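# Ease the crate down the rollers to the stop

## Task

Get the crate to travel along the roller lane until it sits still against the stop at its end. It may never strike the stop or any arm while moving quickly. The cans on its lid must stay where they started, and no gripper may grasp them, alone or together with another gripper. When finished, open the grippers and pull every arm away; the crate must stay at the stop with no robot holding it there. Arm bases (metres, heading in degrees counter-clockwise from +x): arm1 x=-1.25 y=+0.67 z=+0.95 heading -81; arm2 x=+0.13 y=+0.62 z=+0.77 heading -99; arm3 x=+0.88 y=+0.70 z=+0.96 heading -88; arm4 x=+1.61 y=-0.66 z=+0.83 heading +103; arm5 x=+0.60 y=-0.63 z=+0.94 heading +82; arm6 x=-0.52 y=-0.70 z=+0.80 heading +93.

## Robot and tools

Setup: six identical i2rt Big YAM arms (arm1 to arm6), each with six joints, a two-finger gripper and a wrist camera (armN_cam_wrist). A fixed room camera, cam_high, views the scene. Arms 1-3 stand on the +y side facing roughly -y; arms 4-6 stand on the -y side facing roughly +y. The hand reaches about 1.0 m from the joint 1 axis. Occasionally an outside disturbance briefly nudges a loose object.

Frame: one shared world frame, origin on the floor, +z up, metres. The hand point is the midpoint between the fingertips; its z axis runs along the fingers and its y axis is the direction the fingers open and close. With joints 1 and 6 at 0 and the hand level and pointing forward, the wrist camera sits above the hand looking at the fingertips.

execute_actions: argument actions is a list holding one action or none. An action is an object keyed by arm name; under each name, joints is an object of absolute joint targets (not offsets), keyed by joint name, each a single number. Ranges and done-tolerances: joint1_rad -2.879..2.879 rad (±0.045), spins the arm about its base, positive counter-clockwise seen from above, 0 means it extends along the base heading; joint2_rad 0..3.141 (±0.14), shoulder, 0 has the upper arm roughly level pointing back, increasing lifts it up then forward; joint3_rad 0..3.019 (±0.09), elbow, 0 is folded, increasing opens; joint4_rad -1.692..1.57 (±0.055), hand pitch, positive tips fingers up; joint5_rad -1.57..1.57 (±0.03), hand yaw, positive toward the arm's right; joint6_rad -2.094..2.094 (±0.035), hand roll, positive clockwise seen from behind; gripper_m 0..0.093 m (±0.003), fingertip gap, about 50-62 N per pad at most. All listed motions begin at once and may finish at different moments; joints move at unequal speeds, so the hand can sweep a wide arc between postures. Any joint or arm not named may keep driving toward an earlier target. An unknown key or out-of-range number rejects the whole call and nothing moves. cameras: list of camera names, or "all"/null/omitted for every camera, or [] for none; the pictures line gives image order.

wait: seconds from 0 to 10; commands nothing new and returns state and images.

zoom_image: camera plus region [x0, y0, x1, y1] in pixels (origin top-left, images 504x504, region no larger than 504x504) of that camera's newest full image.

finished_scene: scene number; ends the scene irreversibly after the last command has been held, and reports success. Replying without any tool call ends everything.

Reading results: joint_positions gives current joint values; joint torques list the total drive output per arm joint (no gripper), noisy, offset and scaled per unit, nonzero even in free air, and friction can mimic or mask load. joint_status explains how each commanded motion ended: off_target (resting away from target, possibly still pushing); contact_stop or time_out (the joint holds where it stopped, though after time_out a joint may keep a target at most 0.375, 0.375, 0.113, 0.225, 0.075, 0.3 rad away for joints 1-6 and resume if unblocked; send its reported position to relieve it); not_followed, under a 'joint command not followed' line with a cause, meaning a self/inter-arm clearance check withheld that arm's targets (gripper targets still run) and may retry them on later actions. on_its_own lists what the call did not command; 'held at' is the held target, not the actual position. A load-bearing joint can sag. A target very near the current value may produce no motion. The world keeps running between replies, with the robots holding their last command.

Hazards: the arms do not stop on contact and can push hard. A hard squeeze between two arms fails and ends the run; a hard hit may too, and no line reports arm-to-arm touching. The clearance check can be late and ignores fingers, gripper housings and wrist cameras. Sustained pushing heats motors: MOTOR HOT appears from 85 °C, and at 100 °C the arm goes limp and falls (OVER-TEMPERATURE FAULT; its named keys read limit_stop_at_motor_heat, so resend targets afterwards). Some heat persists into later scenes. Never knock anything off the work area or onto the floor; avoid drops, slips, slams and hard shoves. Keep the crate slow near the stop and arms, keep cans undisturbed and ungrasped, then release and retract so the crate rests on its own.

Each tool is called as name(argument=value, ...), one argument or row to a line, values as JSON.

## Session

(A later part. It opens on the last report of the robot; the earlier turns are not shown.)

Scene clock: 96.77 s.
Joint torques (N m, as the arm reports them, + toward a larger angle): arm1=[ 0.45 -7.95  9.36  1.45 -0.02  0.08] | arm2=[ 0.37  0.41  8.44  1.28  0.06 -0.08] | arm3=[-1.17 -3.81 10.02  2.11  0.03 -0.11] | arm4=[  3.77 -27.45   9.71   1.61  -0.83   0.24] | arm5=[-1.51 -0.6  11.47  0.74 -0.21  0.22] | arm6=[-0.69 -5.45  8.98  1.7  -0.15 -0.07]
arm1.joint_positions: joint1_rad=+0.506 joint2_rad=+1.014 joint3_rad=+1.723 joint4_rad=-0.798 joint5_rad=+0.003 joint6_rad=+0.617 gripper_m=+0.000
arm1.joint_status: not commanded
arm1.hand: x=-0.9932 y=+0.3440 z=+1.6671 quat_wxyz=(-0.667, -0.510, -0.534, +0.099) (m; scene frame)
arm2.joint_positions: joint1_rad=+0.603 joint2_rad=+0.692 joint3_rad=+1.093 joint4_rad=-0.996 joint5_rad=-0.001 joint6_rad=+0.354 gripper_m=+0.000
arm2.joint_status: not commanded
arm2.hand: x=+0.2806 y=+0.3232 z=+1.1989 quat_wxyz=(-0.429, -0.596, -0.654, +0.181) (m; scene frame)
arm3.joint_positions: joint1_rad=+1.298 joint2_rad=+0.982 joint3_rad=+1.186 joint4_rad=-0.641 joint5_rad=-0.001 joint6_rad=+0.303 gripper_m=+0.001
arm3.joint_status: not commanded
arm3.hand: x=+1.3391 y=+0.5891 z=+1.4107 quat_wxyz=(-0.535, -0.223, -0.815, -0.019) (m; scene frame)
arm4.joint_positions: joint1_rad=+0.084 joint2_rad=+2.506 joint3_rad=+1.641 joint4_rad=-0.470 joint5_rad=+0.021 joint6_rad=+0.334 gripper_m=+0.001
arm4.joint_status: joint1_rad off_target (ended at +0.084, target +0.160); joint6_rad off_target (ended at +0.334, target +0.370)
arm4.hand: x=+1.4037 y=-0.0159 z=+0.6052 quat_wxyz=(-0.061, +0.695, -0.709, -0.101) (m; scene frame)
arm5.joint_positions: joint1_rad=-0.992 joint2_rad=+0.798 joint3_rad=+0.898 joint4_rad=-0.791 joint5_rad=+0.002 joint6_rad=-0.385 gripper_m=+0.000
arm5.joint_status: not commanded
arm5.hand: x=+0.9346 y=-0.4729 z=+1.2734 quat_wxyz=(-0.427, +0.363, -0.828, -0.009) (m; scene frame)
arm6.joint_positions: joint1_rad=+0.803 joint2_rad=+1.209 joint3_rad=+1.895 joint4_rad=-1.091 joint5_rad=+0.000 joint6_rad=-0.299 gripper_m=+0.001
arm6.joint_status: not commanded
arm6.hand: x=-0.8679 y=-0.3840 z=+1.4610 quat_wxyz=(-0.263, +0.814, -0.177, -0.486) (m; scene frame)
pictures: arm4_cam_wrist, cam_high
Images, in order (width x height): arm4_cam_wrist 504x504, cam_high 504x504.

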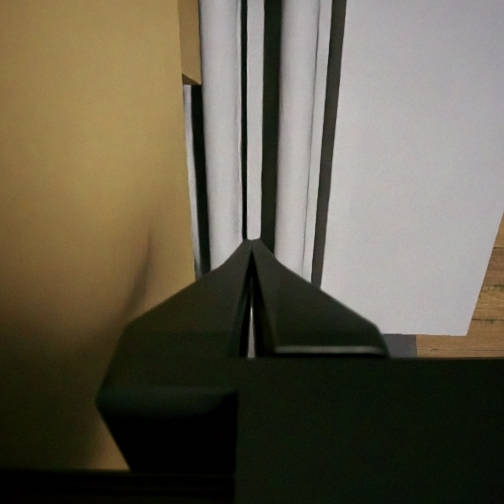

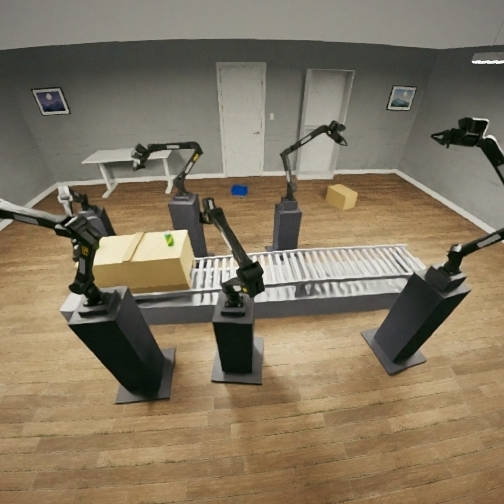

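About 12 cm left.

execute_actions(
  actions=[
    {"arm4":{"joints":{"joint1_rad":0.08,"joint6_rad":0.29}}},
  ],
  cameras=[],
)

execute_actions(
  actions=[
    {"arm4":{"joints":{"joint1_rad":0.02,"joint6_rad":0.23}}},
  ],
  cameras=[],
)

execute_actions(
  actions=[
    {"arm4":{"joints":{"joint1_rad":-0.03}}},
  ],
  cameras=[],
)

execute_actions(
  actions=[
    {"arm4":{"joints":{"joint1_rad":-0.08}}},
  ],
  cameras=["arm4_cam_wrist"],
)

execute_actions(
  actions=[
    {"arm4":{"joints":{"joint1_rad":-0.9,"joint2_rad":2.1}}},
  ],
  cameras=["cam_high"],
)

Scene clock: 99.70 s.
Joint torques (N m, as the arm reports them, + toward a larger angle): arm1=[ 0.34 -8.07  9.36  1.44 -0.01  0.08] | arm2=[ 0.39  0.4   8.43  1.28  0.06 -0.08] | arm3=[-1.25 -3.87 10.01  2.11  0.03 -0.11] | arm4=[  3.76 -27.38   9.68   1.43  -0.7    0.17] | arm5=[-1.46 -0.26 11.52  0.74 -0.16  0.25] | arm6=[-0.62 -5.57  8.99  1.71 -0.15 -0.07]
arm1.joint_positions: joint1_rad=+0.506 joint2_rad=+1.014 joint3_rad=+1.723 joint4_rad=-0.798 joint5_rad=+0.003 joint6_rad=+0.617 gripper_m=+0.000
arm1.joint_status: not commanded
arm1.hand: x=-0.9932 y=+0.3440 z=+1.6671 quat_wxyz=(-0.667, -0.510, -0.534, +0.099) (m; scene frame)
arm2.joint_positions: joint1_rad=+0.603 joint2_rad=+0.692 joint3_rad=+1.093 joint4_rad=-0.996 joint5_rad=-0.001 joint6_rad=+0.354 gripper_m=+0.000
arm2.joint_status: not commanded
arm2.hand: x=+0.2806 y=+0.3232 z=+1.1989 quat_wxyz=(-0.429, -0.596, -0.654, +0.181) (m; scene frame)
arm3.joint_positions: joint1_rad=+1.298 joint2_rad=+0.982 joint3_rad=+1.186 joint4_rad=-0.641 joint5_rad=-0.001 joint6_rad=+0.303 gripper_m=+0.001
arm3.joint_status: not commanded
arm3.hand: x=+1.3391 y=+0.5891 z=+1.4107 quat_wxyz=(-0.535, -0.223, -0.815, -0.019) (m; scene frame)
arm4.joint_positions: joint1_rad=+0.006 joint2_rad=+2.506 joint3_rad=+1.641 joint4_rad=-0.470 joint5_rad=+0.019 joint6_rad=+0.258 gripper_m=+0.001
arm4.joint_status: joint1_rad off_target (ended at +0.006, target +0.080); the others done
arm4.hand: x=+1.4537 y=-0.0020 z=+0.6051 quat_wxyz=(-0.068, +0.694, -0.710, -0.097) (m; scene frame)
arm5.joint_positions: joint1_rad=-0.992 joint2_rad=+0.798 joint3_rad=+0.898 joint4_rad=-0.791 joint5_rad=+0.002 joint6_rad=-0.385 gripper_m=+0.000
arm5.joint_status: not commanded
arm5.hand: x=+0.9346 y=-0.4729 z=+1.2734 quat_wxyz=(-0.427, +0.363, -0.828, -0.009) (m; scene frame)
arm6.joint_positions: joint1_rad=+0.803 joint2_rad=+1.209 joint3_rad=+1.895 joint4_rad=-1.091 joint5_rad=+0.000 joint6_rad=-0.299 gripper_m=+0.001
arm6.joint_status: not commanded
arm6.hand: x=-0.8679 y=-0.3840 z=+1.4610 quat_wxyz=(-0.263, +0.814, -0.177, -0.486) (m; scene frame)
pictures: none
No camera images: the call's "cameras" was empty. Leave "cameras" out to get every camera's image.

Scene clock: 101.07 s.
Joint torques (N m, as the arm reports them, + toward a larger angle): arm1=[ 0.37 -8.12  9.38  1.47 -0.01  0.09] | arm2=[ 0.4   0.38  8.44  1.27  0.06 -0.08] | arm3=[-1.21 -3.91 10.04  2.15  0.03 -0.11] | arm4=[  3.04 -27.67   9.79   1.52  -0.65   0.17] | arm5=[-2.43 -0.76 11.48  0.77 -0.19  0.21] | arm6=[-0.66 -5.51  8.99  1.71 -0.15 -0.07]
arm1.joint_positions: joint1_rad=+0.506 joint2_rad=+1.014 joint3_rad=+1.723 joint4_rad=-0.798 joint5_rad=+0.003 joint6_rad=+0.617 gripper_m=+0.000
arm1.joint_status: not commanded
arm1.hand: x=-0.9932 y=+0.3440 z=+1.6671 quat_wxyz=(-0.667, -0.510, -0.534, +0.099) (m; scene frame)
arm2.joint_positions: joint1_rad=+0.603 joint2_rad=+0.692 joint3_rad=+1.093 joint4_rad=-0.996 joint5_rad=-0.001 joint6_rad=+0.354 gripper_m=+0.000
arm2.joint_status: not commanded
arm2.hand: x=+0.2806 y=+0.3232 z=+1.1989 quat_wxyz=(-0.429, -0.596, -0.654, +0.181) (m; scene frame)
arm3.joint_positions: joint1_rad=+1.298 joint2_rad=+0.982 joint3_rad=+1.186 joint4_rad=-0.641 joint5_rad=-0.001 joint6_rad=+0.303 gripper_m=+0.001
arm3.joint_status: not commanded
arm3.hand: x=+1.3391 y=+0.5891 z=+1.4107 quat_wxyz=(-0.535, -0.223, -0.815, -0.019) (m; scene frame)
arm4.joint_positions: joint1_rad=-0.046 joint2_rad=+2.506 joint3_rad=+1.641 joint4_rad=-0.470 joint5_rad=+0.016 joint6_rad=+0.207 gripper_m=+0.001
arm4.joint_status: joint1_rad off_target (ended at -0.046, target +0.020); the others done
arm4.hand: x=+1.4877 y=+0.0052 z=+0.6051 quat_wxyz=(-0.072, +0.694, -0.710, -0.094) (m; scene frame)
arm5.joint_positions: joint1_rad=-0.992 joint2_rad=+0.798 joint3_rad=+0.898 joint4_rad=-0.791 joint5_rad=+0.002 joint6_rad=-0.385 gripper_m=+0.000
arm5.joint_status: not commanded
arm5.hand: x=+0.9346 y=-0.4729 z=+1.2734 quat_wxyz=(-0.427, +0.363, -0.828, -0.009) (m; scene frame)
arm6.joint_positions: joint1_rad=+0.803 joint2_rad=+1.209 joint3_rad=+1.895 joint4_rad=-1.091 joint5_rad=+0.000 joint6_rad=-0.299 gripper_m=+0.001
arm6.joint_status: not commanded
arm6.hand: x=-0.8679 y=-0.3840 z=+1.4610 quat_wxyz=(-0.263, +0.814, -0.177, -0.486) (m; scene frame)
pictures: none
No camera images: the call's "cameras" was empty. Leave "cameras" out to get every camera's image.

Scene clock: 102.43 s.
Joint torques (N m, as the arm reports them, + toward a larger angle): arm1=[ 0.49 -8.04  9.37  1.46 -0.01  0.09] | arm2=[ 0.38  0.4   8.45  1.28  0.06 -0.08] | arm3=[-1.18 -3.89 10.02  2.13  0.03 -0.11] | arm4=[  2.8  -27.92   9.71   1.45  -0.69   0.17] | arm5=[-1.51 -0.16 11.66  0.81 -0.23  0.21] | arm6=[-0.61 -5.44  8.98  1.69 -0.15 -0.07]
arm1.joint_positions: joint1_rad=+0.506 joint2_rad=+1.014 joint3_rad=+1.723 joint4_rad=-0.798 joint5_rad=+0.003 joint6_rad=+0.617 gripper_m=+0.000
arm1.joint_status: not commanded
arm1.hand: x=-0.9932 y=+0.3440 z=+1.6671 quat_wxyz=(-0.667, -0.510, -0.534, +0.099) (m; scene frame)
arm2.joint_positions: joint1_rad=+0.603 joint2_rad=+0.692 joint3_rad=+1.093 joint4_rad=-0.996 joint5_rad=-0.001 joint6_rad=+0.354 gripper_m=+0.000
arm2.joint_status: not commanded
arm2.hand: x=+0.2806 y=+0.3232 z=+1.1989 quat_wxyz=(-0.429, -0.596, -0.654, +0.181) (m; scene frame)
arm3.joint_positions: joint1_rad=+1.298 joint2_rad=+0.982 joint3_rad=+1.186 joint4_rad=-0.641 joint5_rad=-0.001 joint6_rad=+0.303 gripper_m=+0.001
arm3.joint_status: not commanded
arm3.hand: x=+1.3391 y=+0.5891 z=+1.4107 quat_wxyz=(-0.535, -0.223, -0.815, -0.019) (m; scene frame)
arm4.joint_positions: joint1_rad=-0.095 joint2_rad=+2.506 joint3_rad=+1.641 joint4_rad=-0.470 joint5_rad=+0.017 joint6_rad=+0.198 gripper_m=+0.001
arm4.joint_status: joint1_rad off_target (ended at -0.095, target -0.030)
arm4.hand: x=+1.5199 y=+0.0103 z=+0.6051 quat_wxyz=(-0.075, +0.680, -0.724, -0.091) (m; scene frame)
arm5.joint_positions: joint1_rad=-0.992 joint2_rad=+0.798 joint3_rad=+0.898 joint4_rad=-0.791 joint5_rad=+0.002 joint6_rad=-0.385 gripper_m=+0.000
arm5.joint_status: not commanded
arm5.hand: x=+0.9346 y=-0.4729 z=+1.2734 quat_wxyz=(-0.427, +0.363, -0.828, -0.009) (m; scene frame)
arm6.joint_positions: joint1_rad=+0.803 joint2_rad=+1.209 joint3_rad=+1.895 joint4_rad=-1.091 joint5_rad=+0.000 joint6_rad=-0.299 gripper_m=+0.001
arm6.joint_status: not commanded
arm6.hand: x=-0.8679 y=-0.3840 z=+1.4610 quat_wxyz=(-0.263, +0.814, -0.177, -0.486) (m; scene frame)
pictures: none
No camera images: the call's "cameras" was empty. Leave "cameras" out to get every camera's image.

Scene clock: 103.40 s.
Joint torques (N m, as the arm reports them, + toward a larger angle): arm1=[ 0.41 -8.02  9.35  1.44 -0.01  0.09] | arm2=[ 0.4   0.39  8.44  1.27  0.06 -0.08] | arm3=[-1.27 -3.86 10.04  2.1   0.03 -0.11] | arm4=[ -0.06 -26.86   9.61   1.46  -0.33   0.07] | arm5=[-2.42 -0.08 11.59  0.74 -0.23  0.21] | arm6=[-0.55 -5.52  8.97  1.72 -0.15 -0.07]
arm1.joint_positions: joint1_rad=+0.506 joint2_rad=+1.014 joint3_rad=+1.723 joint4_rad=-0.798 joint5_rad=+0.003 joint6_rad=+0.617 gripper_m=+0.000
arm1.joint_status: not commanded
arm1.hand: x=-0.9932 y=+0.3440 z=+1.6671 quat_wxyz=(-0.667, -0.510, -0.534, +0.099) (m; scene frame)
arm2.joint_positions: joint1_rad=+0.603 joint2_rad=+0.692 joint3_rad=+1.093 joint4_rad=-0.996 joint5_rad=-0.001 joint6_rad=+0.354 gripper_m=+0.000
arm2.joint_status: not commanded
arm2.hand: x=+0.2806 y=+0.3232 z=+1.1989 quat_wxyz=(-0.429, -0.596, -0.654, +0.181) (m; scene frame)
arm3.joint_positions: joint1_rad=+1.298 joint2_rad=+0.982 joint3_rad=+1.186 joint4_rad=-0.641 joint5_rad=-0.001 joint6_rad=+0.303 gripper_m=+0.001
arm3.joint_status: not commanded
arm3.hand: x=+1.3391 y=+0.5891 z=+1.4107 quat_wxyz=(-0.535, -0.223, -0.815, -0.019) (m; scene frame)
arm4.joint_positions: joint1_rad=-0.113 joint2_rad=+2.505 joint3_rad=+1.641 joint4_rad=-0.470 joint5_rad=+0.009 joint6_rad=+0.210 gripper_m=+0.001
arm4.joint_status: all done
arm4.hand: x=+1.5307 y=+0.0118 z=+0.6053 quat_wxyz=(-0.072, +0.669, -0.734, -0.094) (m; scene frame)
arm5.joint_positions: joint1_rad=-0.992 joint2_rad=+0.798 joint3_rad=+0.898 joint4_rad=-0.791 joint5_rad=+0.002 joint6_rad=-0.385 gripper_m=+0.000
arm5.joint_status: not commanded
arm5.hand: x=+0.9346 y=-0.4729 z=+1.2734 quat_wxyz=(-0.427, +0.363, -0.828, -0.009) (m; scene frame)
arm6.joint_positions: joint1_rad=+0.803 joint2_rad=+1.209 joint3_rad=+1.895 joint4_rad=-1.091 joint5_rad=+0.000 joint6_rad=-0.299 gripper_m=+0.001
arm6.joint_status: not commanded
arm6.hand: x=-0.8679 y=-0.3840 z=+1.4610 quat_wxyz=(-0.263, +0.814, -0.177, -0.486) (m; scene frame)
pictures: arm4_cam_wrist
Images, in order (width x height): arm4_cam_wrist 504x504.

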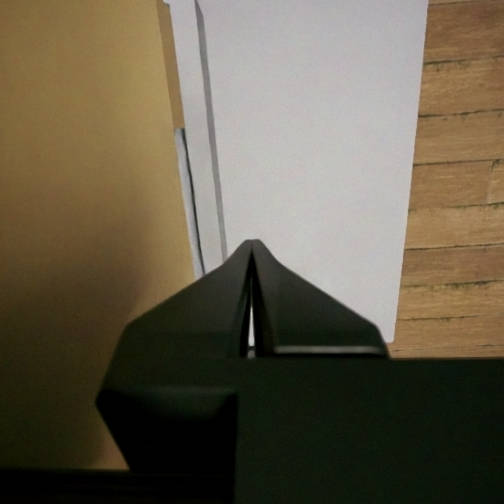

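Scene clock: 105.50 s.
Joint torques (N m, as the arm reports them, + toward a larger angle): arm1=[ 0.45 -8.08  9.37  1.44 -0.01  0.08] | arm2=[ 0.4   0.35  8.45  1.28  0.06 -0.08] | arm3=[-1.18 -3.89 10.03  2.1   0.03 -0.11] | arm4=[ -1.71 -23.14   9.75   1.37   0.03  -0.06] | arm5=[-1.36 -0.07 11.62  0.96 -0.17  0.17] | arm6=[-0.62 -5.46  9.    1.72 -0.15 -0.07]
arm1.joint_positions: joint1_rad=+0.506 joint2_rad=+1.014 joint3_rad=+1.723 joint4_rad=-0.798 joint5_rad=+0.003 joint6_rad=+0.617 gripper_m=+0.000
arm1.joint_status: not commanded
arm1.hand: x=-0.9932 y=+0.3440 z=+1.6671 quat_wxyz=(-0.667, -0.510, -0.534, +0.099) (m; scene frame)
arm2.joint_positions: joint1_rad=+0.603 joint2_rad=+0.692 joint3_rad=+1.093 joint4_rad=-0.996 joint5_rad=-0.001 joint6_rad=+0.354 gripper_m=+0.000
arm2.joint_status: not commanded
arm2.hand: x=+0.2806 y=+0.3232 z=+1.1989 quat_wxyz=(-0.429, -0.596, -0.654, +0.181) (m; scene frame)
arm3.joint_positions: joint1_rad=+1.298 joint2_rad=+0.982 joint3_rad=+1.186 joint4_rad=-0.641 joint5_rad=-0.001 joint6_rad=+0.303 gripper_m=+0.001
arm3.joint_status: not commanded
arm3.hand: x=+1.3391 y=+0.5891 z=+1.4107 quat_wxyz=(-0.535, -0.223, -0.815, -0.019) (m; scene frame)
arm4.joint_positions: joint1_rad=-0.899 joint2_rad=+2.089 joint3_rad=+1.674 joint4_rad=-0.452 joint5_rad=+0.000 joint6_rad=+0.224 gripper_m=+0.001
arm4.joint_status: all done
arm4.hand: x=+2.0898 y=-0.0454 z=+0.9182 quat_wxyz=(-0.291, +0.313, -0.885, -0.185) (m; scene frame)
arm5.joint_positions: joint1_rad=-0.992 joint2_rad=+0.798 joint3_rad=+0.898 joint4_rad=-0.791 joint5_rad=+0.002 joint6_rad=-0.385 gripper_m=+0.000
arm5.joint_status: not commanded
arm5.hand: x=+0.9346 y=-0.4729 z=+1.2734 quat_wxyz=(-0.427, +0.363, -0.828, -0.009) (m; scene frame)
arm6.joint_positions: joint1_rad=+0.803 joint2_rad=+1.209 joint3_rad=+1.895 joint4_rad=-1.091 joint5_rad=+0.000 joint6_rad=-0.299 gripper_m=+0.001
arm6.joint_status: not commanded
arm6.hand: x=-0.8679 y=-0.3840 z=+1.4610 quat_wxyz=(-0.263, +0.814, -0.177, -0.486) (m; scene frame)
pictures: cam_high
Images, in order (width x height): cam_high 504x504.

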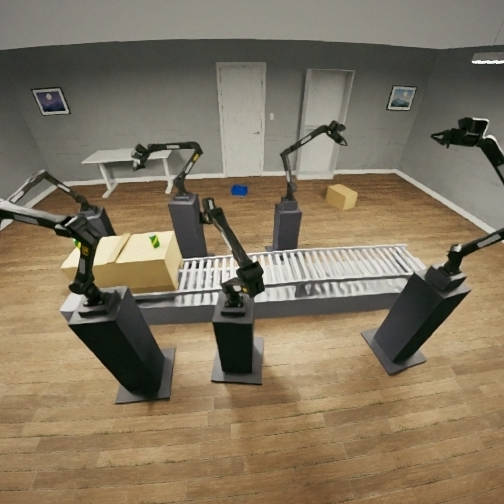

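finished_scene(
  scene=1,
)

The scene is finished: the task was done.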